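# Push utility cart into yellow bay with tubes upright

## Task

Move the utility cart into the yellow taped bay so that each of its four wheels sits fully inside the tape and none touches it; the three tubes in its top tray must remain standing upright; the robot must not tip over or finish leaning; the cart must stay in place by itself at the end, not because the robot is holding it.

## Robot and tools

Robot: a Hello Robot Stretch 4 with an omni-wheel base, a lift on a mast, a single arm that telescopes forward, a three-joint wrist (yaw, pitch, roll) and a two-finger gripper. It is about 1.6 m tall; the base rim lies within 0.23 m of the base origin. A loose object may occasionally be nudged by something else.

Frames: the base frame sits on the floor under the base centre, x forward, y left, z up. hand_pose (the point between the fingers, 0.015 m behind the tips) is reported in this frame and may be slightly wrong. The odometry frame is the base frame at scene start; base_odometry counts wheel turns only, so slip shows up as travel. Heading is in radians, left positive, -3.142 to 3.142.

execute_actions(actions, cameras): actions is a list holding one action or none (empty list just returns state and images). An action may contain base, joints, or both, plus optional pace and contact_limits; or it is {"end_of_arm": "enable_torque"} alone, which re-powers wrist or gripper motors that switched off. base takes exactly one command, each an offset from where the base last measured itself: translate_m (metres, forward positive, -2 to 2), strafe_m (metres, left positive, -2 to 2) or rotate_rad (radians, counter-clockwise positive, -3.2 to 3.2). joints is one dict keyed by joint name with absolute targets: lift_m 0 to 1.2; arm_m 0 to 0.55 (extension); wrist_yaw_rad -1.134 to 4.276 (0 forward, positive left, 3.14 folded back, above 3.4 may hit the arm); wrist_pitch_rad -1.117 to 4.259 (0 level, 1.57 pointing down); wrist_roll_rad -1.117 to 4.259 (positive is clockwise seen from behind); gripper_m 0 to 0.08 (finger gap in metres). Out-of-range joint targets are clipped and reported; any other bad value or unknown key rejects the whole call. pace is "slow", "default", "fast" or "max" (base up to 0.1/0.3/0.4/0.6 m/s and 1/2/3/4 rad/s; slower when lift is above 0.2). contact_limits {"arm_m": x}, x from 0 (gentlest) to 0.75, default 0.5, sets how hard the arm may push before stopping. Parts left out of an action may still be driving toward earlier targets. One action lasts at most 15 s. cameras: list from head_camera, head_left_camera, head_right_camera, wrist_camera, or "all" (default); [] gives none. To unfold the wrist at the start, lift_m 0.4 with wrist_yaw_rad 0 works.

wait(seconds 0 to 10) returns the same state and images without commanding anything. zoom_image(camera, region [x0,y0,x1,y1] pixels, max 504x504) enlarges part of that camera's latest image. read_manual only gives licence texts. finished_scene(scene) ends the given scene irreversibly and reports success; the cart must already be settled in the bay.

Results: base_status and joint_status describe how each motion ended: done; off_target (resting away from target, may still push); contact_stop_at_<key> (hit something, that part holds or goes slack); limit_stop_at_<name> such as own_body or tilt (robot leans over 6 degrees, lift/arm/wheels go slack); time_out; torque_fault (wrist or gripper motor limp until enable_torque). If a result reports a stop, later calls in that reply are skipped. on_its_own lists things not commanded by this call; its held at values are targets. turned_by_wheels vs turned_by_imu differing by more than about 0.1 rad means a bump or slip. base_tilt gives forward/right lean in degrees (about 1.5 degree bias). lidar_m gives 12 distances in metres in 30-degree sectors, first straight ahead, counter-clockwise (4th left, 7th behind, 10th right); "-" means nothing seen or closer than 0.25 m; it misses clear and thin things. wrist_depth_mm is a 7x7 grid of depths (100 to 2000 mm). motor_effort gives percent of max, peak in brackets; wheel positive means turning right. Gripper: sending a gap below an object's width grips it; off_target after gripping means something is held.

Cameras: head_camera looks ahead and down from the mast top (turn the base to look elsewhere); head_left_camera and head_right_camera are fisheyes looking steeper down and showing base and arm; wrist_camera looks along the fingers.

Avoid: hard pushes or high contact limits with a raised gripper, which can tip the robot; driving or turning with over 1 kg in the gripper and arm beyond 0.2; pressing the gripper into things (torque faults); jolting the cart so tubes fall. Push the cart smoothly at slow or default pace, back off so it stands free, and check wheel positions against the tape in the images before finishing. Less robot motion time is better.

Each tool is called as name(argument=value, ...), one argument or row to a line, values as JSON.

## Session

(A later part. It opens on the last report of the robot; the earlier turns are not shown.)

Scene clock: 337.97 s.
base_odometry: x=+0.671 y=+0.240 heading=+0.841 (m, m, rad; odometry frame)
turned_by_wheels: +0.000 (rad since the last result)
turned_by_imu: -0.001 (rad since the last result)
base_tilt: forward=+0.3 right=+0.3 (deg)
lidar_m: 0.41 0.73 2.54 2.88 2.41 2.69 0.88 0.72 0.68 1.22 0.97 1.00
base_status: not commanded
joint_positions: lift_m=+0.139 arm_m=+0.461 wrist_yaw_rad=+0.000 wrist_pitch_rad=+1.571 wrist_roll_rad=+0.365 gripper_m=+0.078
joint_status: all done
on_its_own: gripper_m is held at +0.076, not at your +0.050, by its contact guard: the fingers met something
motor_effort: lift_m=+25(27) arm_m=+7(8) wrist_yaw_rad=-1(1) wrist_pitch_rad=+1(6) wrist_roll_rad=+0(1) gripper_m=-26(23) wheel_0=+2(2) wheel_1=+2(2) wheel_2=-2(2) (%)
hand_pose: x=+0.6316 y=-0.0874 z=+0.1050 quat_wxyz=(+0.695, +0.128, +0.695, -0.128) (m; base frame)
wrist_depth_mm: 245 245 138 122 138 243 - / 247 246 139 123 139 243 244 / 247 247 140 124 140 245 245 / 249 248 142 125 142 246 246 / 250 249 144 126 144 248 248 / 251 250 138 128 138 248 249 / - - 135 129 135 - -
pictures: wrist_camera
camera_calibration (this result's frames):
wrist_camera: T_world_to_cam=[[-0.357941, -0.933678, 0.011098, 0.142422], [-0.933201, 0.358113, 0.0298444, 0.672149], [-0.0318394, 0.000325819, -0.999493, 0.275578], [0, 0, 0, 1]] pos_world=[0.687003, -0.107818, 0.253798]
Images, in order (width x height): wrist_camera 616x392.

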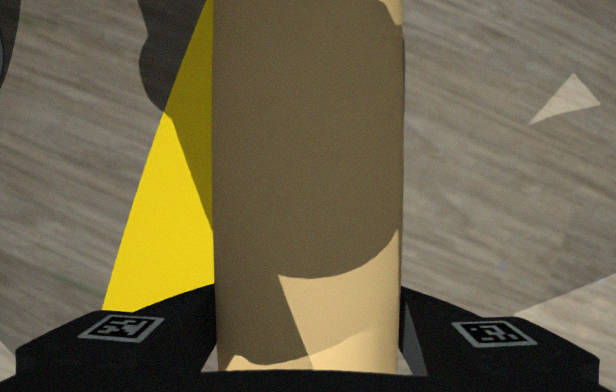

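execute_actions(
  actions=[
    {"joints": {"lift_m": 0.48, "arm_m": 0.37}},
  ],
  cameras=["wrist_camera", "head_right_camera"],
)

Scene clock: 341.37 s.
base_odometry: x=+0.671 y=+0.240 heading=+0.841 (m, m, rad; odometry frame)
turned_by_wheels: +0.000 (rad since the last result)
turned_by_imu: -0.001 (rad since the last result)
base_tilt: forward=+0.4 right=+0.3 (deg)
lidar_m: 0.25 0.71 2.56 2.86 2.44 2.70 0.88 0.70 0.67 1.21 0.96 0.78
base_status: not commanded
joint_positions: lift_m=+0.479 arm_m=+0.371 wrist_yaw_rad=+0.000 wrist_pitch_rad=+1.571 wrist_roll_rad=+0.365 gripper_m=+0.078
joint_status: all done
on_its_own: gripper_m is held at +0.076, not at your +0.050, by its contact guard: the fingers met something
motor_effort: lift_m=+25(26) arm_m=-8(7) wrist_yaw_rad=+0(1) wrist_pitch_rad=+1(3) wrist_roll_rad=+0(1) gripper_m=-24(26) wheel_0=+2(2) wheel_1=+2(2) wheel_2=-2(2) (%)
hand_pose: x=+0.5423 y=-0.0874 z=+0.4450 quat_wxyz=(+0.695, +0.128, +0.695, -0.128) (m; base frame)
wrist_depth_mm: 433 418 139 122 138 574 569 / 394 530 139 123 139 574 580 / 445 585 140 124 140 580 574 / 591 591 142 125 142 580 580 / 591 585 144 126 144 591 580 / 597 597 138 128 138 585 591 / - - 135 129 135 - -
pictures: head_right_camera, wrist_camera
camera_calibration (this result's frames):
wrist_camera: T_world_to_cam=[[-0.358215, -0.933573, 0.0110996, 0.106844], [-0.933096, 0.358387, 0.0298486, 0.578637], [-0.0318438, 0.000335187, -0.999493, 0.612597], [0, 0, 0, 1]] pos_world=[0.597704, -0.107834, 0.593829]
Images, in order (width x height): head_right_camera 420x672, wrist_camera 616x392.

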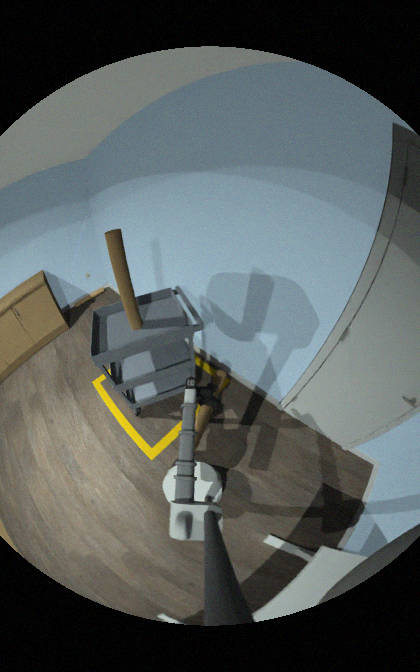

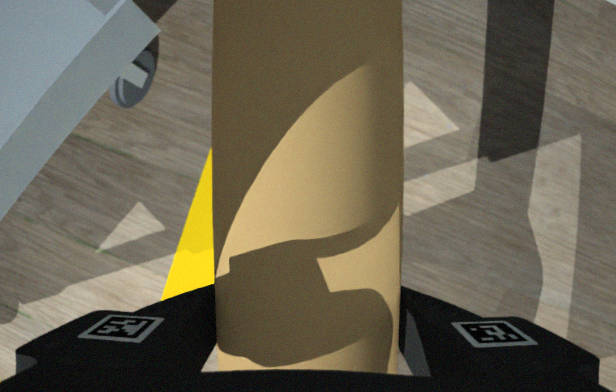

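execute_actions(
  actions=[
    {"joints": {"lift_m": 0.9, "arm_m": 0.26}},
  ],
  cameras=["wrist_camera", "head_right_camera"],
)

Scene clock: 344.27 s.
base_odometry: x=+0.671 y=+0.240 heading=+0.841 (m, m, rad; odometry frame)
turned_by_wheels: +0.000 (rad since the last result)
turned_by_imu: -0.001 (rad since the last result)
base_tilt: forward=+0.3 right=+0.1 (deg)
lidar_m: 0.25 0.74 2.57 2.84 2.43 2.71 0.88 0.71 0.72 1.23 0.99 0.35
base_status: not commanded
joint_positions: lift_m=+0.899 arm_m=+0.261 wrist_yaw_rad=+0.000 wrist_pitch_rad=+1.571 wrist_roll_rad=+0.365 gripper_m=+0.078
joint_status: all done
on_its_own: gripper_m is held at +0.076, not at your +0.050, by its contact guard: the fingers met something
motor_effort: lift_m=+25(25) arm_m=-8(8) wrist_yaw_rad=+0(1) wrist_pitch_rad=+1(3) wrist_roll_rad=+1(0) gripper_m=-26(26) wheel_0=+2(2) wheel_1=+2(2) wheel_2=-2(2) (%)
hand_pose: x=+0.4323 y=-0.0874 z=+0.8650 quat_wxyz=(+0.695, +0.128, +0.695, -0.128) (m; base frame)
wrist_depth_mm: 508 634 138 122 138 976 878 / 512 842 139 123 139 991 976 / 866 842 140 124 140 976 976 / 854 991 142 125 142 991 991 / 1008 1008 144 126 144 1008 991 / 1008 1008 138 127 138 991 1008 / - - 135 129 135 - -
pictures: head_right_camera, wrist_camera
camera_calibration (this result's frames):
wrist_camera: T_world_to_cam=[[-0.358226, -0.933569, 0.0110917, 0.0627966], [-0.933092, 0.358398, 0.0298279, 0.463493], [-0.0318216, 0.000335552, -0.999494, 1.02887], [0, 0, 0, 1]] pos_world=[0.487718, -0.107835, 1.01383]
Images, in order (width x height): head_right_camera 420x672, wrist_camera 616x392.

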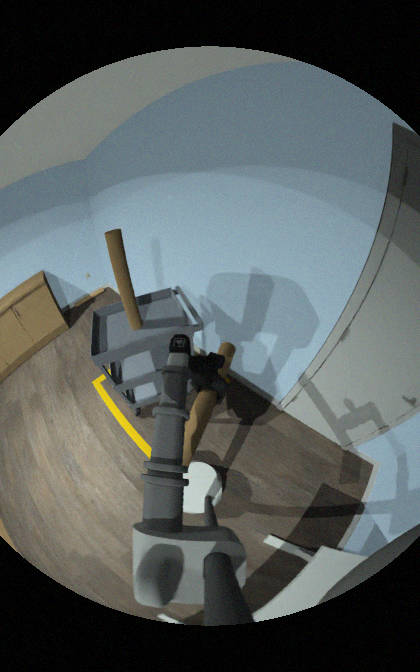

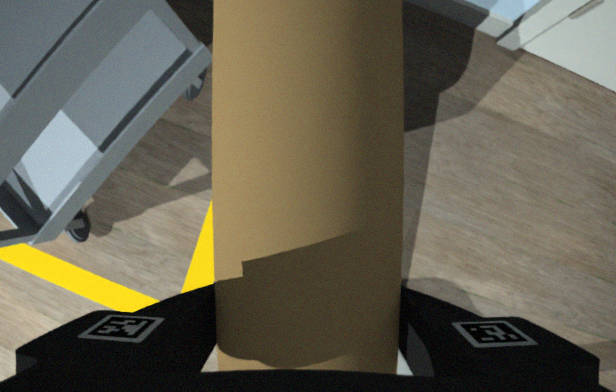

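execute_actions(
  actions=[
    {"joints": {"wrist_roll_rad": 0.0}, "pace": "slow"},
  ],
  cameras=["wrist_camera"],
)

Scene clock: 345.47 s.
base_odometry: x=+0.671 y=+0.240 heading=+0.841 (m, m, rad; odometry frame)
turned_by_wheels: +0.000 (rad since the last result)
turned_by_imu: -0.001 (rad since the last result)
base_tilt: forward=+0.3 right=+0.2 (deg)
lidar_m: 0.25 0.72 2.55 2.90 2.43 2.71 0.89 0.72 0.69 1.23 0.99 0.25
base_status: not commanded
joint_positions: lift_m=+0.899 arm_m=+0.261 wrist_yaw_rad=+0.000 wrist_pitch_rad=+1.571 wrist_roll_rad=+0.000 gripper_m=+0.078
joint_status: all done
on_its_own: gripper_m is held at +0.076, not at your +0.050, by its contact guard: the fingers met something
motor_effort: lift_m=+25(25) arm_m=-8(8) wrist_yaw_rad=-1(1) wrist_pitch_rad=+2(1) wrist_roll_rad=+0(2) gripper_m=-26(24) wheel_0=+3(2) wheel_1=+2(2) wheel_2=-2(2) (%)
hand_pose: x=+0.4324 y=-0.0874 z=+0.8650 quat_wxyz=(+0.707, +0.000, +0.707, +0.000) (m; base frame)
wrist_depth_mm: 512 842 138 122 138 891 759 / 842 842 139 123 139 976 866 / 866 991 140 124 140 976 991 / 991 991 141 125 142 991 991 / 1008 991 144 126 144 1008 991 / 1008 1008 138 128 138 1008 1008 / - - 135 129 135 - -
pictures: wrist_camera
camera_calibration (this result's frames):
wrist_camera: T_world_to_cam=[[-0.00135012, -0.999937, 0.0111533, -0.0973527], [-0.999554, 0.00168217, 0.0298163, 0.461089], [-0.0298332, -0.011108, -0.999493, 1.02701], [0, 0, 0, 1]] pos_world=[0.491391, -0.0867141, 1.01383]
Images, in order (width x height): wrist_camera 616x392.

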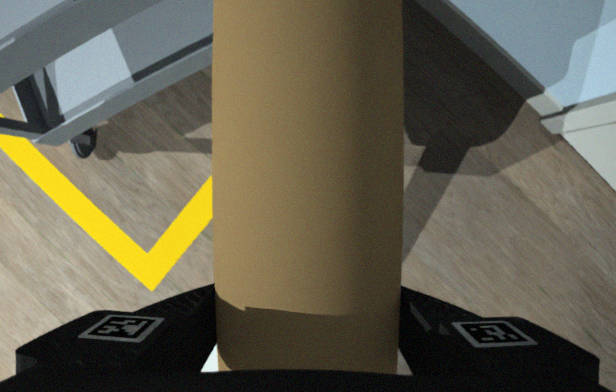

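execute_actions(
  actions=[
    {"joints": {"wrist_pitch_rad": 0.85}, "pace": "slow"},
  ],
  cameras=["wrist_camera", "head_right_camera"],
)

Scene clock: 346.70 s.
base_odometry: x=+0.671 y=+0.240 heading=+0.841 (m, m, rad; odometry frame)
turned_by_wheels: +0.000 (rad since the last result)
turned_by_imu: -0.001 (rad since the last result)
base_tilt: forward=+0.4 right=+0.1 (deg)
lidar_m: 0.31 0.73 2.57 2.84 2.44 2.72 0.89 0.70 0.69 1.23 0.99 0.33
base_status: not commanded
joint_positions: lift_m=+0.899 arm_m=+0.261 wrist_yaw_rad=+0.000 wrist_pitch_rad=+0.856 wrist_roll_rad=+0.000 gripper_m=+0.078
joint_status: all done
on_its_own: gripper_m is held at +0.076, not at your +0.050, by its contact guard: the fingers met something
motor_effort: lift_m=+25(25) arm_m=-8(8) wrist_yaw_rad=-1(1) wrist_pitch_rad=-16(18) wrist_roll_rad=-1(2) gripper_m=-26(24) wheel_0=+2(3) wheel_1=+2(2) wheel_2=-2(1) (%)
hand_pose: x=+0.5717 y=-0.0874 z=+0.9171 quat_wxyz=(+0.910, +0.000, +0.415, +0.000) (m; base frame)
wrist_depth_mm: 539 539 141 124 141 525 469 / 462 364 141 124 141 574 504 / 336 377 141 125 142 640 549 / 707 750 143 126 143 715 603 / 661 668 145 127 145 798 668 / 609 554 138 128 138 809 750 / - - 135 129 135 - -
pictures: head_right_camera, wrist_camera
camera_calibration (this result's frames):
wrist_camera: T_world_to_cam=[[-0.00829539, -0.999939, 0.00735756, -0.0902599], [-0.774413, 0.00176921, -0.632677, 1.07769], [0.632625, -0.0109461, -0.774381, 0.498043], [0, 0, 0, 1]] pos_world=[0.518752, -0.0867094, 1.06817]
Images, in order (width x height): head_right_camera 420x672, wrist_camera 616x392.

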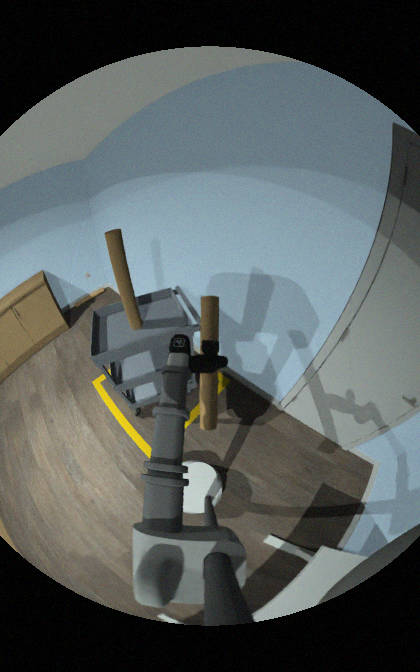

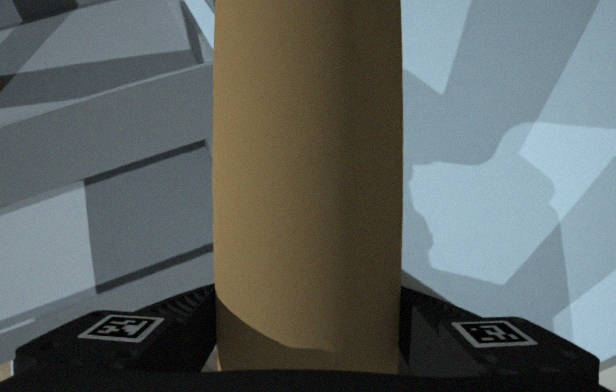

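execute_actions(
  actions=[
    {"joints": {"wrist_pitch_rad": 0.02}, "pace": "slow"},
  ],
  cameras=["wrist_camera", "head_right_camera"],
)

Scene clock: 348.17 s.
base_odometry: x=+0.671 y=+0.240 heading=+0.841 (m, m, rad; odometry frame)
turned_by_wheels: +0.000 (rad since the last result)
turned_by_imu: -0.001 (rad since the last result)
base_tilt: forward=+0.3 right=+0.2 (deg)
lidar_m: 0.61 0.73 2.57 2.85 2.42 2.71 0.86 0.71 0.69 1.21 0.98 0.99
base_status: not commanded
joint_positions: lift_m=+0.899 arm_m=+0.261 wrist_yaw_rad=+0.000 wrist_pitch_rad=+0.029 wrist_roll_rad=+0.000 gripper_m=+0.078
joint_status: all done
on_its_own: gripper_m is held at +0.076, not at your +0.050, by its contact guard: the fingers met something; wrist_pitch_rad is at rest, and its effort (-26) is outside its rest range (-23 to +23)
motor_effort: lift_m=+25(25) arm_m=-8(8) wrist_yaw_rad=+0(1) wrist_pitch_rad=-26(27) wrist_roll_rad=-1(0) gripper_m=-25(24) wheel_0=+2(2) wheel_1=+2(2) wheel_2=-2(2) (%)
hand_pose: x=+0.6449 y=-0.0874 z=+1.0715 quat_wxyz=(+1.000, +0.000, +0.015, +0.000) (m; base frame)
wrist_depth_mm: 1756 1229 146 127 146 530 473 / 1863 1255 145 127 145 530 477 / 1863 1255 145 127 145 535 477 / 1921 1281 145 128 145 539 480 / - 1281 146 128 146 539 484 / 1708 732 138 128 139 508 484 / - - 135 129 135 - -
pictures: head_right_camera, wrist_camera
camera_calibration (this result's frames):
wrist_camera: T_world_to_cam=[[-0.0111312, -0.999937, -0.00128623, -0.0797187], [-0.0591171, 0.00194215, -0.998249, 1.16246], [0.998189, -0.0110357, -0.059135, -0.430793], [0, 0, 0, 1]] pos_world=[0.497847, -0.0867255, 1.13485]
Images, in order (width x height): head_right_camera 420x672, wrist_camera 616x392.

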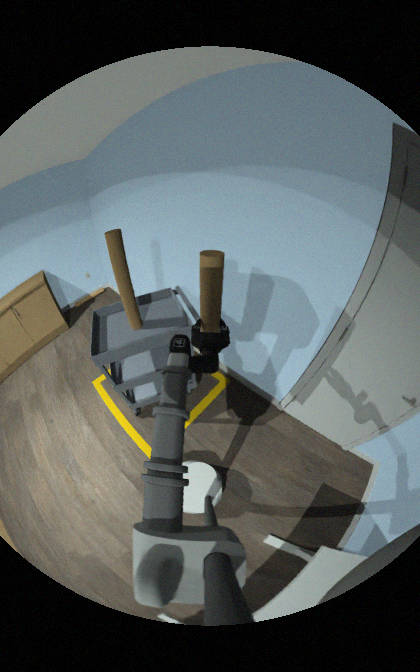

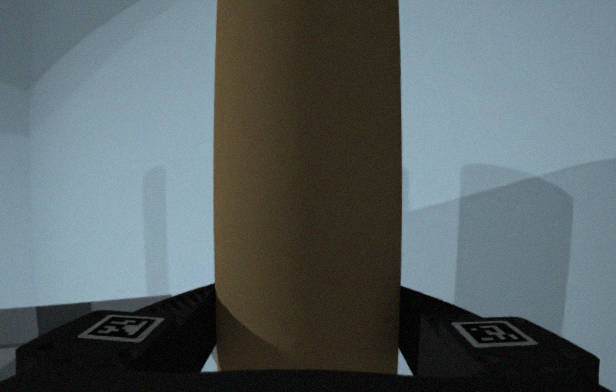

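execute_actions(
  actions=[
    {"base": {"rotate_rad": 0.32}, "joints": {"lift_m": 1.08, "arm_m": 0.2, "wrist_pitch_rad": -0.015}},
  ],
  cameras=["wrist_camera", "head_right_camera", "head_camera"],
)

Scene clock: 350.93 s.
base_odometry: x=+0.671 y=+0.240 heading=+1.160 (m, m, rad; odometry frame)
turned_by_wheels: +0.319 (rad since the last result)
turned_by_imu: +0.314 (rad since the last result)
base_tilt: forward=+0.4 right=+0.2 (deg)
lidar_m: 0.53 0.75 2.66 2.53 2.42 1.05 0.75 0.71 1.48 1.03 0.98 0.80
base_status: done
joint_positions: lift_m=+1.079 arm_m=+0.201 wrist_yaw_rad=+0.000 wrist_pitch_rad=-0.006 wrist_roll_rad=+0.000 gripper_m=+0.078
joint_status: all done
on_its_own: gripper_m is held at +0.076, not at your +0.050, by its contact guard: the fingers met something; wrist_pitch_rad is at rest, and its effort (-25) is outside its rest range (-23 to +23)
motor_effort: lift_m=+25(27) arm_m=-8(9) wrist_yaw_rad=+0(5) wrist_pitch_rad=-25(34) wrist_roll_rad=+0(2) gripper_m=-25(25) wheel_0=-3(11) wheel_1=-3(8) wheel_2=-2(8) (%)
hand_pose: x=+0.5850 y=-0.0874 z=+1.2590 quat_wxyz=(+1.000, +0.000, -0.003, +0.000) (m; base frame)
wrist_depth_mm: - - 146 127 147 741 634 / - - 145 127 145 750 627 / - - 145 128 145 759 634 / - - 145 128 145 759 634 / - - 146 128 146 768 634 / - - 138 128 139 691 621 / - - 135 129 135 - -
pictures: head_camera, head_right_camera, wrist_camera
camera_calibration (this result's frames):
wrist_camera: T_world_to_cam=[[-0.0111045, -0.999937, -0.00162282, -0.0797411], [-0.0237122, 0.00188579, -0.999717, 1.32725], [0.999657, -0.0110629, -0.0237316, -0.405386], [0, 0, 0, 1]] pos_world=[0.435833, -0.0867238, 1.31712]
Images, in order (width x height): head_camera 420x560, head_right_camera 420x672, wrist_camera 616x392.

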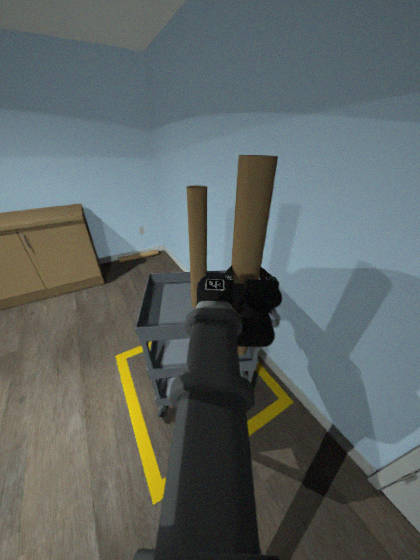

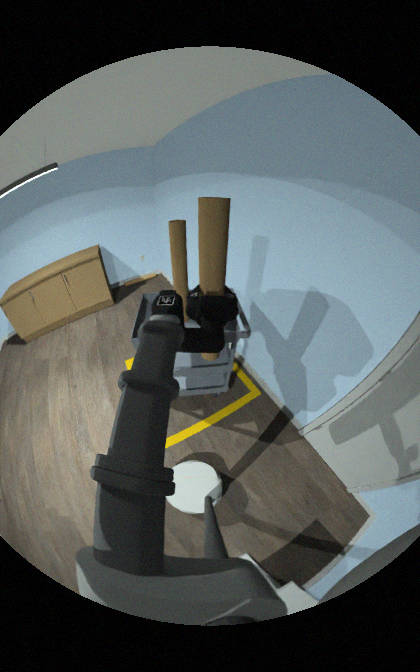

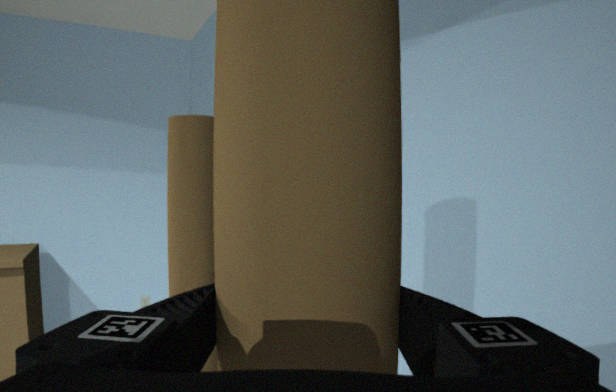

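zoom_image(
  camera="head_camera",
  region=[130, 140, 300, 360],
)

Region (130, 140, 300, 360) of head_camera's 420x560 image, scaled by 2.291, with more detail than that image has; it fills the left 389 columns of this view, and the rest is white.

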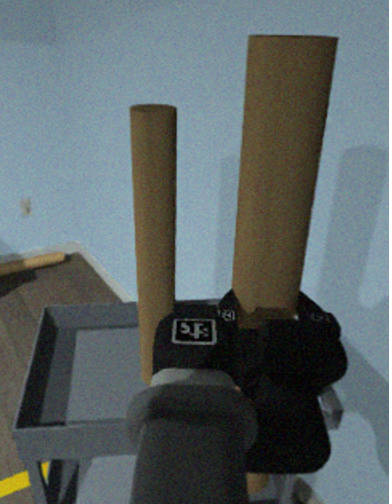

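execute_actions(
  actions=[
    {"base": {"translate_m": 0.147}, "joints": {"arm_m": 0.3}},
  ],
  cameras=["wrist_camera", "head_right_camera", "head_camera"],
)

Scene clock: 354.17 s.
base_odometry: x=+0.729 y=+0.375 heading=+1.161 (m, m, rad; odometry frame)
turned_by_wheels: +0.001 (rad since the last result)
turned_by_imu: -0.001 (rad since the last result)
base_tilt: forward=+0.3 right=+0.2 (deg)
lidar_m: 0.58 0.60 2.52 2.62 2.49 1.27 0.88 0.83 1.37 0.96 0.92 0.67
base_status: done
joint_positions: lift_m=+1.079 arm_m=+0.299 wrist_yaw_rad=+0.000 wrist_pitch_rad=-0.006 wrist_roll_rad=+0.000 gripper_m=+0.078
joint_status: all done
on_its_own: gripper_m is held at +0.076, not at your +0.050, by its contact guard: the fingers met something; wrist_pitch_rad is at rest, and its effort (-25) is outside its rest range (-23 to +23)
motor_effort: lift_m=+25(25) arm_m=+8(10) wrist_yaw_rad=-1(3) wrist_pitch_rad=-25(25) wrist_roll_rad=-1(0) gripper_m=-26(24) wheel_0=+4(10) wheel_1=+4(8) wheel_2=-1(11) (%)
hand_pose: x=+0.6822 y=-0.0874 z=+1.2590 quat_wxyz=(+1.000, +0.000, -0.003, +0.000) (m; base frame)
wrist_depth_mm: - - 146 127 146 615 521 / - 272 145 127 145 615 521 / - 274 144 127 145 621 521 / - 277 145 128 145 621 521 / - 277 146 128 146 621 521 / - 266 138 128 139 564 517 / - - 135 129 135 - -
pictures: head_camera, head_right_camera, wrist_camera
camera_calibration (this result's frames):
wrist_camera: T_world_to_cam=[[-0.0110247, -0.999938, -0.00162328, -0.0786988], [-0.0237183, 0.00188442, -0.999717, 1.32955], [0.999658, -0.0109831, -0.0237376, -0.502534], [0, 0, 0, 1]] pos_world=[0.53303, -0.0867187, 1.31712]
Images, in order (width x height): head_camera 420x560, head_right_camera 420x672, wrist_camera 616x392.

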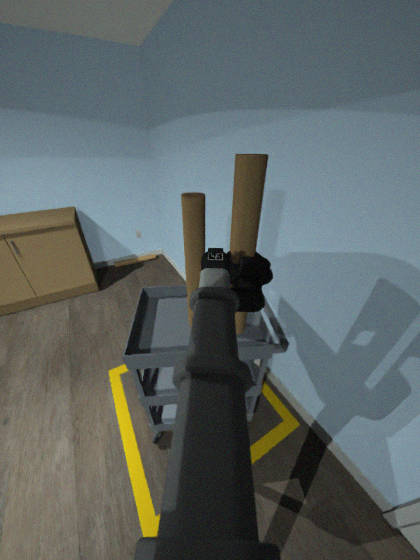

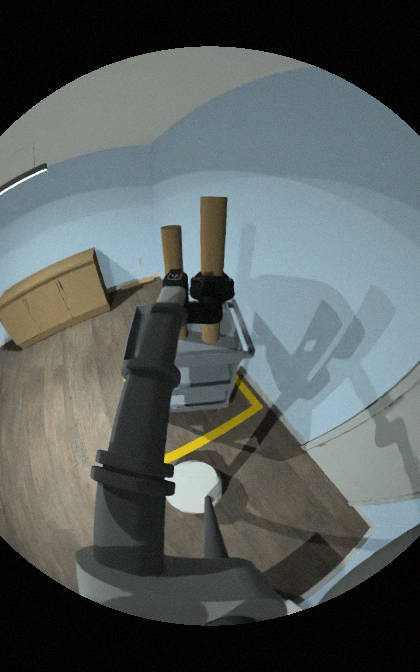

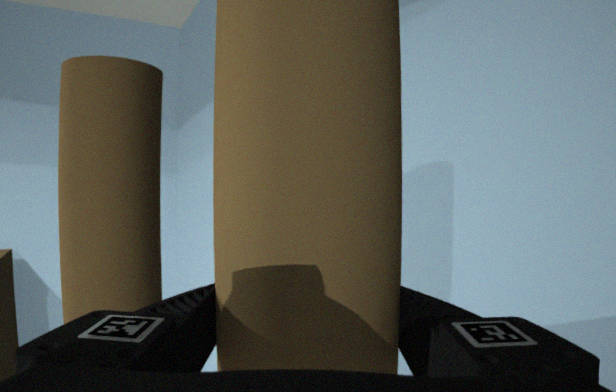

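zoom_image(
  camera="head_camera",
  region=[160, 130, 300, 360],
)

Region (160, 130, 300, 360) of head_camera's 420x560 image, scaled by 2.191, with more detail than that image has; it fills the left 307 columns of this view, and the rest is white.

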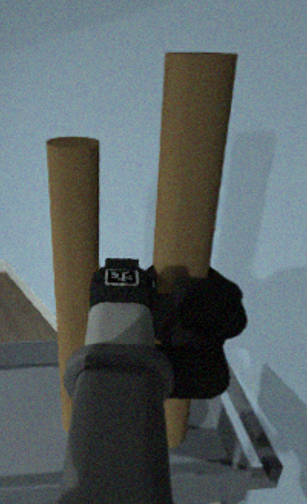

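execute_actions(
  actions=[
    {"joints": {"arm_m": 0.452, "lift_m": 1.01}},
  ],
  cameras=["wrist_camera", "head_right_camera", "head_camera"],
)

Scene clock: 356.70 s.
base_odometry: x=+0.729 y=+0.375 heading=+1.161 (m, m, rad; odometry frame)
turned_by_wheels: +0.000 (rad since the last result)
turned_by_imu: -0.001 (rad since the last result)
base_tilt: forward=+0.3 right=+0.2 (deg)
lidar_m: 0.58 0.60 2.52 2.63 2.47 1.25 0.87 0.82 1.33 0.96 0.92 0.66
base_status: not commanded
joint_positions: lift_m=+1.010 arm_m=+0.451 wrist_yaw_rad=+0.000 wrist_pitch_rad=-0.006 wrist_roll_rad=+0.000 gripper_m=+0.078
joint_status: all done
on_its_own: gripper_m is held at +0.076, not at your +0.050, by its contact guard: the fingers met something; wrist_pitch_rad is at rest, and its effort (-25) is outside its rest range (-23 to +23)
motor_effort: lift_m=+17(22) arm_m=+8(9) wrist_yaw_rad=-1(1) wrist_pitch_rad=-25(26) wrist_roll_rad=+1(1) gripper_m=-26(25) wheel_0=+3(4) wheel_1=+4(4) wheel_2=+0(0) (%)
hand_pose: x=+0.8342 y=-0.0874 z=+1.1896 quat_wxyz=(+1.000, +0.000, -0.003, +0.000) (m; base frame)
wrist_depth_mm: - - 146 127 146 525 452 / - - 145 127 146 530 452 / - - 145 127 145 530 449 / - - 145 128 145 535 449 / - - 146 128 146 539 449 / - - 138 128 139 484 452 / - - 135 129 135 - -
pictures: head_camera, head_right_camera, wrist_camera
camera_calibration (this result's frames):
wrist_camera: T_world_to_cam=[[-0.0108904, -0.999939, -0.00162028, -0.0772227], [-0.0239622, 0.00188089, -0.999711, 1.26399], [0.999654, -0.0108484, -0.0239812, -0.655833], [0, 0, 0, 1]] pos_world=[0.685053, -0.0867101, 1.24777]
Images, in order (width x height): head_camera 420x560, head_right_camera 420x672, wrist_camera 616x392.

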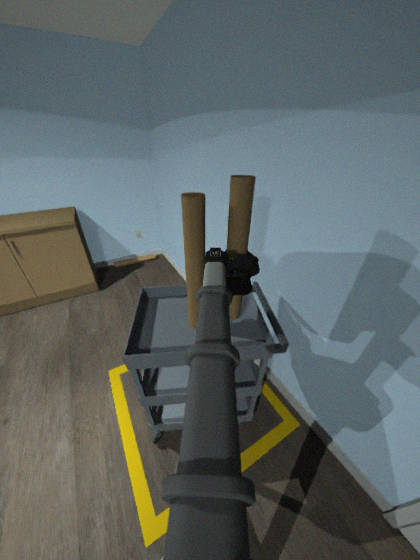

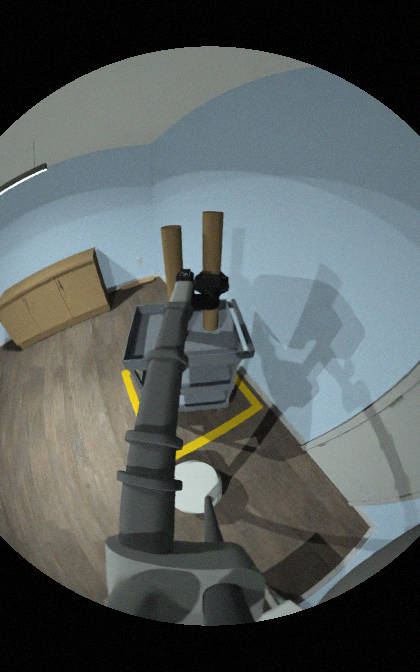

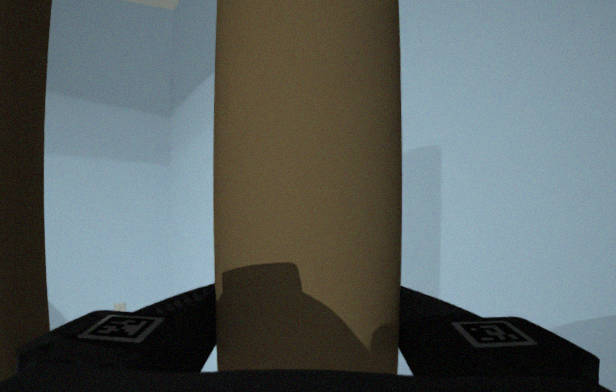

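zoom_image(
  camera="head_right_camera",
  region=[120, 200, 270, 380],
)

Region (120, 200, 270, 380) of head_right_camera's 420x672 image, scaled by 2.800, with more detail than that image has.

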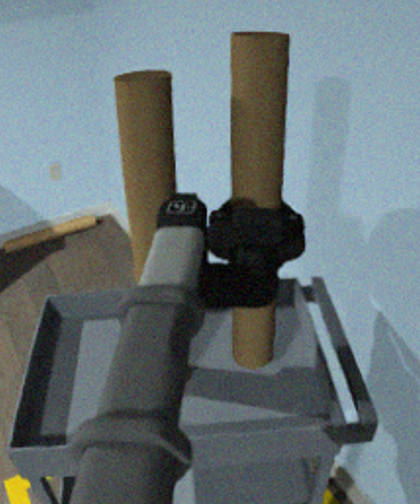

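execute_actions(
  actions=[
    {"joints": {"lift_m": 0.968}},
  ],
  cameras=["wrist_camera"],
)

execute_actions(
  actions=[
    {"joints": {"lift_m": 0.952}, "pace": "slow"},
  ],
  cameras=["wrist_camera", "head_right_camera"],
)

Scene clock: 358.13 s.
base_odometry: x=+0.729 y=+0.375 heading=+1.161 (m, m, rad; odometry frame)
turned_by_wheels: +0.000 (rad since the last result)
turned_by_imu: -0.001 (rad since the last result)
base_tilt: forward=+0.3 right=+0.1 (deg)
lidar_m: 0.58 0.60 2.51 2.63 2.49 1.26 0.86 0.83 1.33 0.93 0.90 0.66
base_status: not commanded
joint_positions: lift_m=+0.968 arm_m=+0.451 wrist_yaw_rad=+0.000 wrist_pitch_rad=-0.006 wrist_roll_rad=+0.000 gripper_m=+0.078
joint_status: all done
on_its_own: gripper_m is held at +0.076, not at your +0.050, by its contact guard: the fingers met something; wrist_pitch_rad is at rest, and its effort (-25) is outside its rest range (-23 to +23)
motor_effort: lift_m=+16(16) arm_m=+8(8) wrist_yaw_rad=-1(1) wrist_pitch_rad=-25(25) wrist_roll_rad=-2(1) gripper_m=-25(25) wheel_0=+4(3) wheel_1=+4(4) wheel_2=-1(0) (%)
hand_pose: x=+0.8342 y=-0.0874 z=+1.1477 quat_wxyz=(+1.000, +0.000, -0.003, +0.000) (m; base frame)
wrist_depth_mm: - - 146 127 146 525 449 / - - 145 127 146 535 452 / - - 145 127 145 539 449 / - - 145 128 145 539 449 / - - 146 128 146 539 452 / - - 138 129 139 484 452 / - - 135 129 135 - -
pictures: wrist_camera
camera_calibration (this result's frames):
wrist_camera: T_world_to_cam=[[-0.0109002, -0.999939, -0.00162128, -0.0772834], [-0.0238586, 0.001881, -0.999714, 1.22196], [0.999656, -0.0108584, -0.0238776, -0.656961], [0, 0, 0, 1]] pos_world=[0.685047, -0.0867108, 1.2058]
Images, in order (width x height): wrist_camera 616x392.

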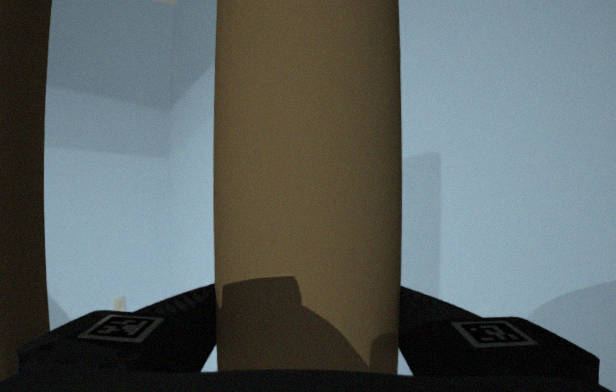

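Scene clock: 359.00 s.
base_odometry: x=+0.729 y=+0.375 heading=+1.161 (m, m, rad; odometry frame)
turned_by_wheels: +0.000 (rad since the last result)
turned_by_imu: +0.000 (rad since the last result)
base_tilt: forward=+0.4 right=+0.2 (deg)
lidar_m: 0.58 0.61 2.51 2.64 2.47 1.26 0.88 0.82 1.38 0.94 0.91 0.65
base_status: not commanded
joint_positions: lift_m=+0.952 arm_m=+0.451 wrist_yaw_rad=+0.000 wrist_pitch_rad=-0.007 wrist_roll_rad=+0.000 gripper_m=+0.078
joint_status: all done
on_its_own: gripper_m is held at +0.076, not at your +0.050, by its contact guard: the fingers met something
motor_effort: lift_m=+16(16) arm_m=+8(8) wrist_yaw_rad=-1(1) wrist_pitch_rad=-23(25) wrist_roll_rad=-2(1) gripper_m=-25(26) wheel_0=+4(3) wheel_1=+4(4) wheel_2=+0(0) (%)
hand_pose: x=+0.8342 y=-0.0874 z=+1.1319 quat_wxyz=(+1.000, +0.000, -0.003, +0.000) (m; base frame)
wrist_depth_mm: - - 147 127 146 530 449 / - - 145 127 145 535 452 / - - 145 128 145 535 449 / - - 145 128 145 535 449 / - - 146 128 146 539 452 / - - 138 128 139 484 455 / - - 135 129 135 - -
pictures: head_right_camera, wrist_camera
camera_calibration (this result's frames):
wrist_camera: T_world_to_cam=[[-0.0109167, -0.999939, -0.00163133, -0.0772877], [-0.0231859, 0.00188411, -0.999729, 1.20561], [0.999672, -0.0108759, -0.0232051, -0.658114], [0, 0, 0, 1]] pos_world=[0.685007, -0.086712, 1.18989]
Images, in order (width x height): head_right_camera 420x672, wrist_camera 616x392.

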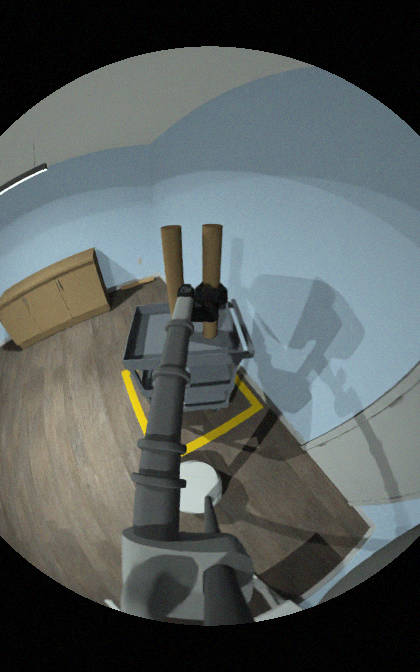

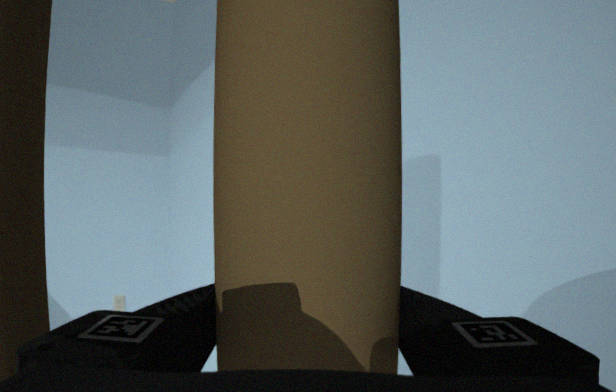

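execute_actions(
  actions=[
    {"joints": {"lift_m": 0.946}, "pace": "slow"},
  ],
  cameras=["wrist_camera"],
)

Scene clock: 359.70 s.
base_odometry: x=+0.729 y=+0.375 heading=+1.161 (m, m, rad; odometry frame)
turned_by_wheels: +0.000 (rad since the last result)
turned_by_imu: +0.000 (rad since the last result)
base_tilt: forward=+0.3 right=+0.2 (deg)
lidar_m: 0.60 0.61 2.51 2.63 2.49 1.25 0.87 0.82 1.36 0.94 0.91 0.67
base_status: not commanded
joint_positions: lift_m=+0.946 arm_m=+0.451 wrist_yaw_rad=+0.000 wrist_pitch_rad=-0.014 wrist_roll_rad=+0.000 gripper_m=+0.078
joint_status: all done
on_its_own: gripper_m is held at +0.076, not at your +0.050, by its contact guard: the fingers met something
motor_effort: lift_m=+13(15) arm_m=+8(8) wrist_yaw_rad=+0(0) wrist_pitch_rad=-2(22) wrist_roll_rad=-1(1) gripper_m=-26(25) wheel_0=+4(4) wheel_1=+4(4) wheel_2=+0(0) (%)
hand_pose: x=+0.8342 y=-0.0874 z=+1.1278 quat_wxyz=(+1.000, +0.000, -0.007, +0.000) (m; base frame)
wrist_depth_mm: - - 150 129 149 530 452 / - - 148 129 147 535 452 / - - 146 129 147 539 452 / - - 146 129 146 539 452 / - - 146 128 147 535 449 / - - 138 128 139 484 455 / - - 135 129 135 - -
pictures: wrist_camera
camera_calibration (this result's frames):
wrist_camera: T_world_to_cam=[[-0.0110971, -0.999937, -0.00184776, -0.0769414], [-0.0155652, 0.00202039, -0.999877, 1.19533], [0.999817, -0.0110669, -0.0155866, -0.666907], [0, 0, 0, 1]] pos_world=[0.684537, -0.0867322, 1.18464]
Images, in order (width x height): wrist_camera 616x392.

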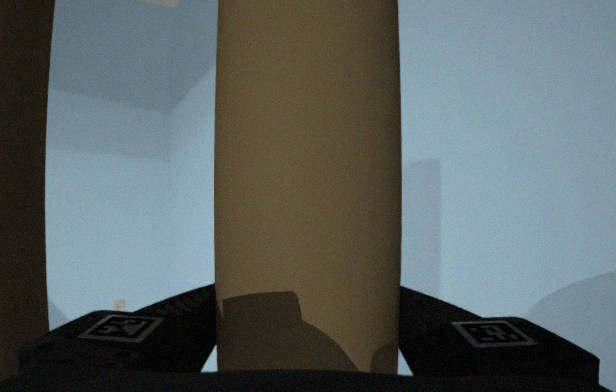

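execute_actions(
  actions=[
    {"joints": {"gripper_m": 0.08}},
  ],
  cameras=["wrist_camera", "head_right_camera"],
)

Scene clock: 360.50 s.
base_odometry: x=+0.729 y=+0.375 heading=+1.161 (m, m, rad; odometry frame)
turned_by_wheels: +0.000 (rad since the last result)
turned_by_imu: +0.000 (rad since the last result)
base_tilt: forward=+0.3 right=+0.1 (deg)
lidar_m: 0.59 0.60 2.53 2.63 2.46 1.28 0.89 0.83 1.36 0.94 0.90 0.68
base_status: not commanded
joint_positions: lift_m=+0.946 arm_m=+0.451 wrist_yaw_rad=+0.000 wrist_pitch_rad=-0.014 wrist_roll_rad=+0.000 gripper_m=+0.080
joint_status: all done
motor_effort: lift_m=+12(13) arm_m=+8(8) wrist_yaw_rad=+0(0) wrist_pitch_rad=-2(1) wrist_roll_rad=+0(1) gripper_m=+3(25) wheel_0=+4(4) wheel_1=+4(4) wheel_2=-1(0) (%)
hand_pose: x=+0.8342 y=-0.0874 z=+1.1278 quat_wxyz=(+1.000, +0.000, -0.007, +0.000) (m; base frame)
wrist_depth_mm: - - 150 128 148 535 452 / - - 148 129 147 530 455 / - - 146 128 146 539 449 / - - 146 129 146 535 452 / - - 146 129 146 539 449 / - - 139 129 139 484 452 / - - 135 129 135 - -
pictures: head_right_camera, wrist_camera
camera_calibration (this result's frames):
wrist_camera: T_world_to_cam=[[-0.0112165, -0.999935, -0.00184551, -0.0768697], [-0.0155606, 0.00201995, -0.999877, 1.19532], [0.999816, -0.0111864, -0.0155822, -0.666912], [0, 0, 0, 1]] pos_world=[0.684527, -0.0867396, 1.18464]
Images, in order (width x height): head_right_camera 420x672, wrist_camera 616x392.

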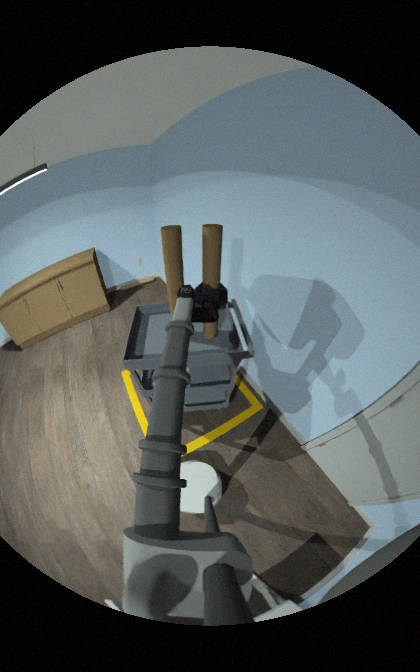

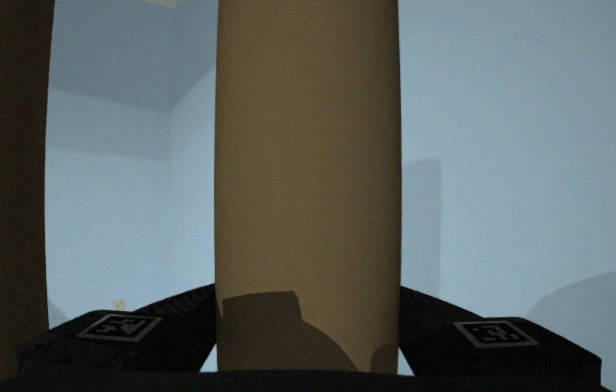

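execute_actions(
  actions=[
    {"joints": {"lift_m": 0.916, "arm_m": 0.445}, "pace": "slow"},
  ],
  cameras=["wrist_camera", "head_right_camera"],
)

Scene clock: 361.73 s.
base_odometry: x=+0.729 y=+0.375 heading=+1.161 (m, m, rad; odometry frame)
turned_by_wheels: +0.000 (rad since the last result)
turned_by_imu: -0.001 (rad since the last result)
base_tilt: forward=+0.3 right=+0.2 (deg)
lidar_m: 0.56 0.60 2.50 2.65 2.50 1.29 0.87 0.83 1.36 0.93 0.91 0.66
base_status: not commanded
joint_positions: lift_m=+0.917 arm_m=+0.446 wrist_yaw_rad=-0.003 wrist_pitch_rad=-0.034 wrist_roll_rad=+0.000 gripper_m=+0.080
joint_status: all done
on_its_own: wrist_pitch_rad is at rest, and its effort (+55) is outside its rest range (-23 to +23)
motor_effort: lift_m=+5(12) arm_m=-7(6) wrist_yaw_rad=+7(8) wrist_pitch_rad=+55(72) wrist_roll_rad=+2(2) gripper_m=+1(2) wheel_0=+2(3) wheel_1=+3(4) wheel_2=+0(0) (%)
hand_pose: x=+0.8296 y=-0.0880 z=+1.1025 quat_wxyz=(+1.000, +0.000, -0.017, -0.001) (m; base frame)
wrist_depth_mm: - - 1576 132 152 539 455 / - - 1576 132 150 539 459 / - - 154 131 149 539 452 / - - 152 131 149 539 452 / - - 150 131 149 539 449 / - - 141 130 141 480 452 / - - 136 130 136 - -
pictures: head_right_camera, wrist_camera
camera_calibration (this result's frames):
wrist_camera: T_world_to_cam=[[-0.0137517, -0.999904, -0.00143196, -0.0758602], [0.00393245, 0.001378, -0.999991, 1.15389], [0.999898, -0.0137572, 0.00391313, -0.6845], [0, 0, 0, 1]] pos_world=[0.678849, -0.0868598, 1.15645]
Images, in order (width x height): head_right_camera 420x672, wrist_camera 616x392.

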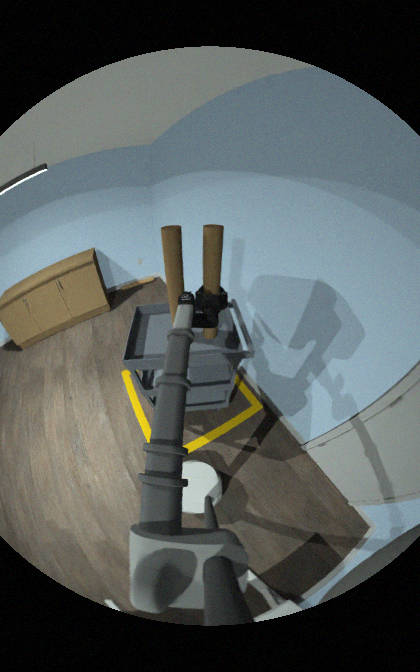

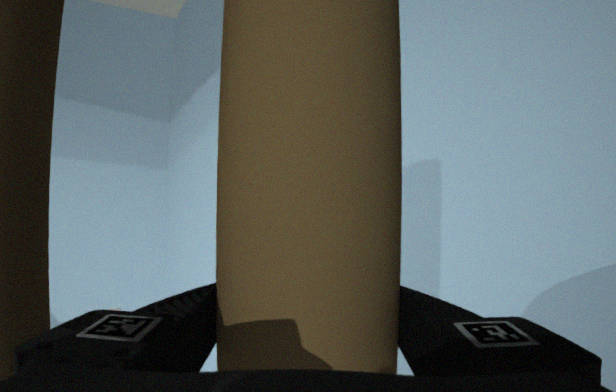

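execute_actions(
  actions=[
    {"joints": {"lift_m": 0.892, "arm_m": 0.44}, "pace": "slow"},
  ],
  cameras=["wrist_camera", "head_right_camera"],
)

Scene clock: 363.60 s.
base_odometry: x=+0.729 y=+0.375 heading=+1.161 (m, m, rad; odometry frame)
turned_by_wheels: +0.000 (rad since the last result)
turned_by_imu: -0.001 (rad since the last result)
base_tilt: forward=+0.3 right=+0.2 (deg)
lidar_m: 0.57 0.60 2.51 2.66 2.48 1.28 0.87 0.82 1.34 0.95 0.91 0.66
base_status: not commanded
joint_positions: lift_m=+0.892 arm_m=+0.441 wrist_yaw_rad=-0.001 wrist_pitch_rad=-0.013 wrist_roll_rad=+0.000 gripper_m=+0.080
joint_status: all done
motor_effort: lift_m=+14(14) arm_m=-8(10) wrist_yaw_rad=+3(8) wrist_pitch_rad=-5(55) wrist_roll_rad=+1(2) gripper_m=+3(3) wheel_0=+3(3) wheel_1=+3(3) wheel_2=+0(0) (%)
hand_pose: x=+0.8249 y=-0.0876 z=+1.0734 quat_wxyz=(+1.000, +0.000, -0.007, +0.000) (m; base frame)
wrist_depth_mm: - - 1537 132 154 539 455 / 180 - 158 132 152 539 455 / - - 156 133 152 544 455 / - - 155 133 153 539 455 / - - 156 134 154 539 455 / 180 - 145 134 145 488 459 / - - 141 134 141 - -
pictures: head_right_camera, wrist_camera
camera_calibration (this result's frames):
wrist_camera: T_world_to_cam=[[-0.0120897, -0.999926, -0.00122621, -0.0772015], [-0.016666, 0.00142763, -0.99986, 1.14171], [0.999788, -0.0120676, -0.0166821, -0.657338], [0, 0, 0, 1]] pos_world=[0.675293, -0.0867582, 1.13048]
Images, in order (width x height): head_right_camera 420x672, wrist_camera 616x392.

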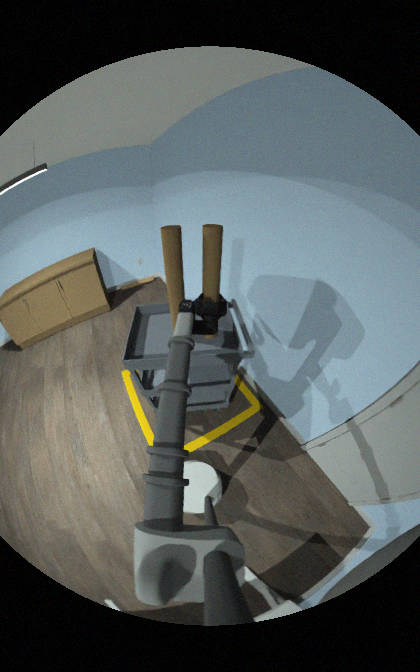

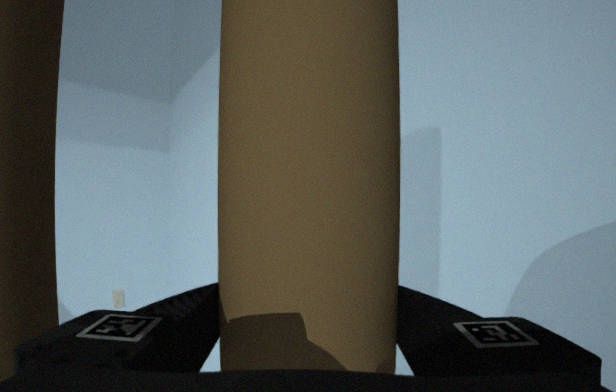

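execute_actions(
  actions=[
    {"joints": {"lift_m": 0.875, "arm_m": 0.434}, "pace": "slow"},
  ],
  cameras=["wrist_camera", "head_right_camera"],
)

Scene clock: 364.60 s.
base_odometry: x=+0.729 y=+0.375 heading=+1.161 (m, m, rad; odometry frame)
turned_by_wheels: +0.000 (rad since the last result)
turned_by_imu: +0.000 (rad since the last result)
base_tilt: forward=+0.3 right=+0.2 (deg)
lidar_m: 0.57 0.60 2.52 2.59 2.50 1.26 0.87 0.83 1.33 0.95 0.91 0.63
base_status: not commanded
joint_positions: lift_m=+0.875 arm_m=+0.435 wrist_yaw_rad=-0.001 wrist_pitch_rad=-0.013 wrist_roll_rad=+0.000 gripper_m=+0.080
joint_status: all done
motor_effort: lift_m=+14(14) arm_m=-8(10) wrist_yaw_rad=+3(3) wrist_pitch_rad=-5(4) wrist_roll_rad=+2(1) gripper_m=+2(2) wheel_0=+3(3) wheel_1=+3(3) wheel_2=+0(0) (%)
hand_pose: x=+0.8189 y=-0.0876 z=+1.0564 quat_wxyz=(+1.000, +0.000, -0.007, +0.000) (m; base frame)
wrist_depth_mm: - - 1537 137 156 539 455 / 174 - 1537 138 156 544 462 / 177 - 1537 138 156 544 455 / 178 - 1537 138 157 544 455 / 177 - 1537 138 158 544 459 / 175 - 148 139 146 492 462 / - - 145 139 143 - -
pictures: head_right_camera, wrist_camera
camera_calibration (this result's frames):
wrist_camera: T_world_to_cam=[[-0.012081, -0.999926, -0.00122479, -0.0773012], [-0.0167676, 0.00142729, -0.999858, 1.12466], [0.999786, -0.0120587, -0.0167836, -0.651553], [0, 0, 0, 1]] pos_world=[0.669338, -0.0867576, 1.11348]
Images, in order (width x height): head_right_camera 420x672, wrist_camera 616x392.

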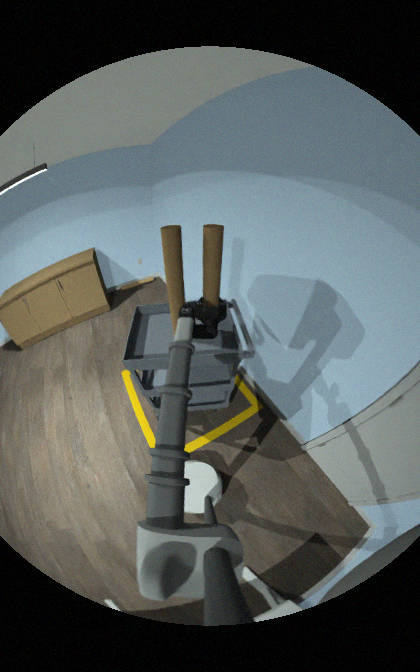

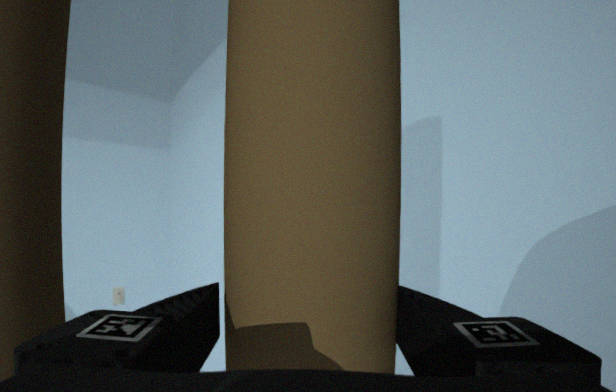

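execute_actions(
  actions=[
    {"joints": {"arm_m": 0.405}, "pace": "slow"},
  ],
  cameras=["wrist_camera", "head_right_camera"],
)

Scene clock: 366.17 s.
base_odometry: x=+0.729 y=+0.375 heading=+1.161 (m, m, rad; odometry frame)
turned_by_wheels: +0.000 (rad since the last result)
turned_by_imu: -0.001 (rad since the last result)
base_tilt: forward=+0.3 right=+0.2 (deg)
lidar_m: 0.57 0.59 2.51 2.64 2.48 1.27 0.86 0.83 1.34 0.95 0.92 0.67
base_status: not commanded
joint_positions: lift_m=+0.875 arm_m=+0.406 wrist_yaw_rad=+0.000 wrist_pitch_rad=-0.013 wrist_roll_rad=+0.000 gripper_m=+0.080
joint_status: all done
motor_effort: lift_m=+14(14) arm_m=-8(7) wrist_yaw_rad=+1(3) wrist_pitch_rad=-6(6) wrist_roll_rad=+0(2) gripper_m=+1(1) wheel_0=+2(2) wheel_1=+3(3) wheel_2=+0(0) (%)
hand_pose: x=+0.7900 y=-0.0875 z=+1.0563 quat_wxyz=(+1.000, +0.000, -0.006, +0.000) (m; base frame)
wrist_depth_mm: 178 - 1618 166 640 554 469 / 177 - 1618 166 647 559 473 / 179 - 1618 167 647 564 473 / 180 - 1618 167 647 564 473 / 180 - 1576 167 647 559 469 / 179 - 178 168 176 508 477 / - - 178 168 173 - -
pictures: head_right_camera, wrist_camera
camera_calibration (this result's frames):
wrist_camera: T_world_to_cam=[[-0.0113199, -0.999935, -0.00121979, -0.078096], [-0.0172929, 0.00141545, -0.999849, 1.12447], [0.999786, -0.0112971, -0.0173078, -0.622024], [0, 0, 0, 1]] pos_world=[0.640452, -0.0867096, 1.11344]
Images, in order (width x height): head_right_camera 420x672, wrist_camera 616x392.

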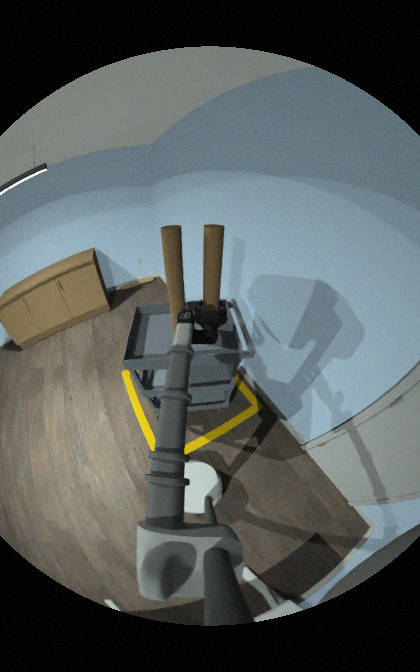

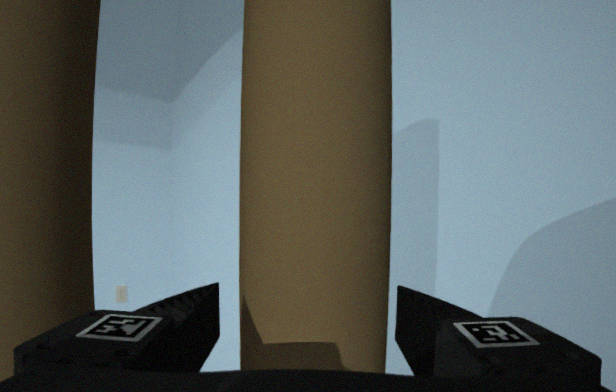

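zoom_image(
  camera="head_right_camera",
  region=[60, 230, 200, 330],
)

Region (60, 230, 200, 330) of head_right_camera's 420x672 image, scaled by 3.600, with more detail than that image has; it fills the top 360 rows of this view, and the rest is white.

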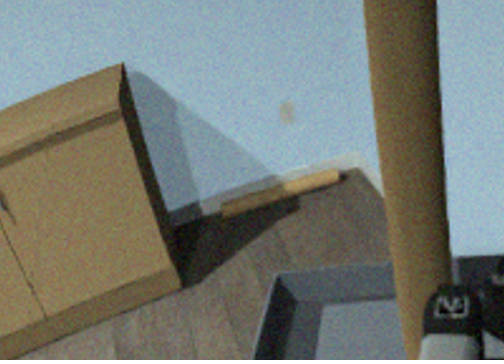

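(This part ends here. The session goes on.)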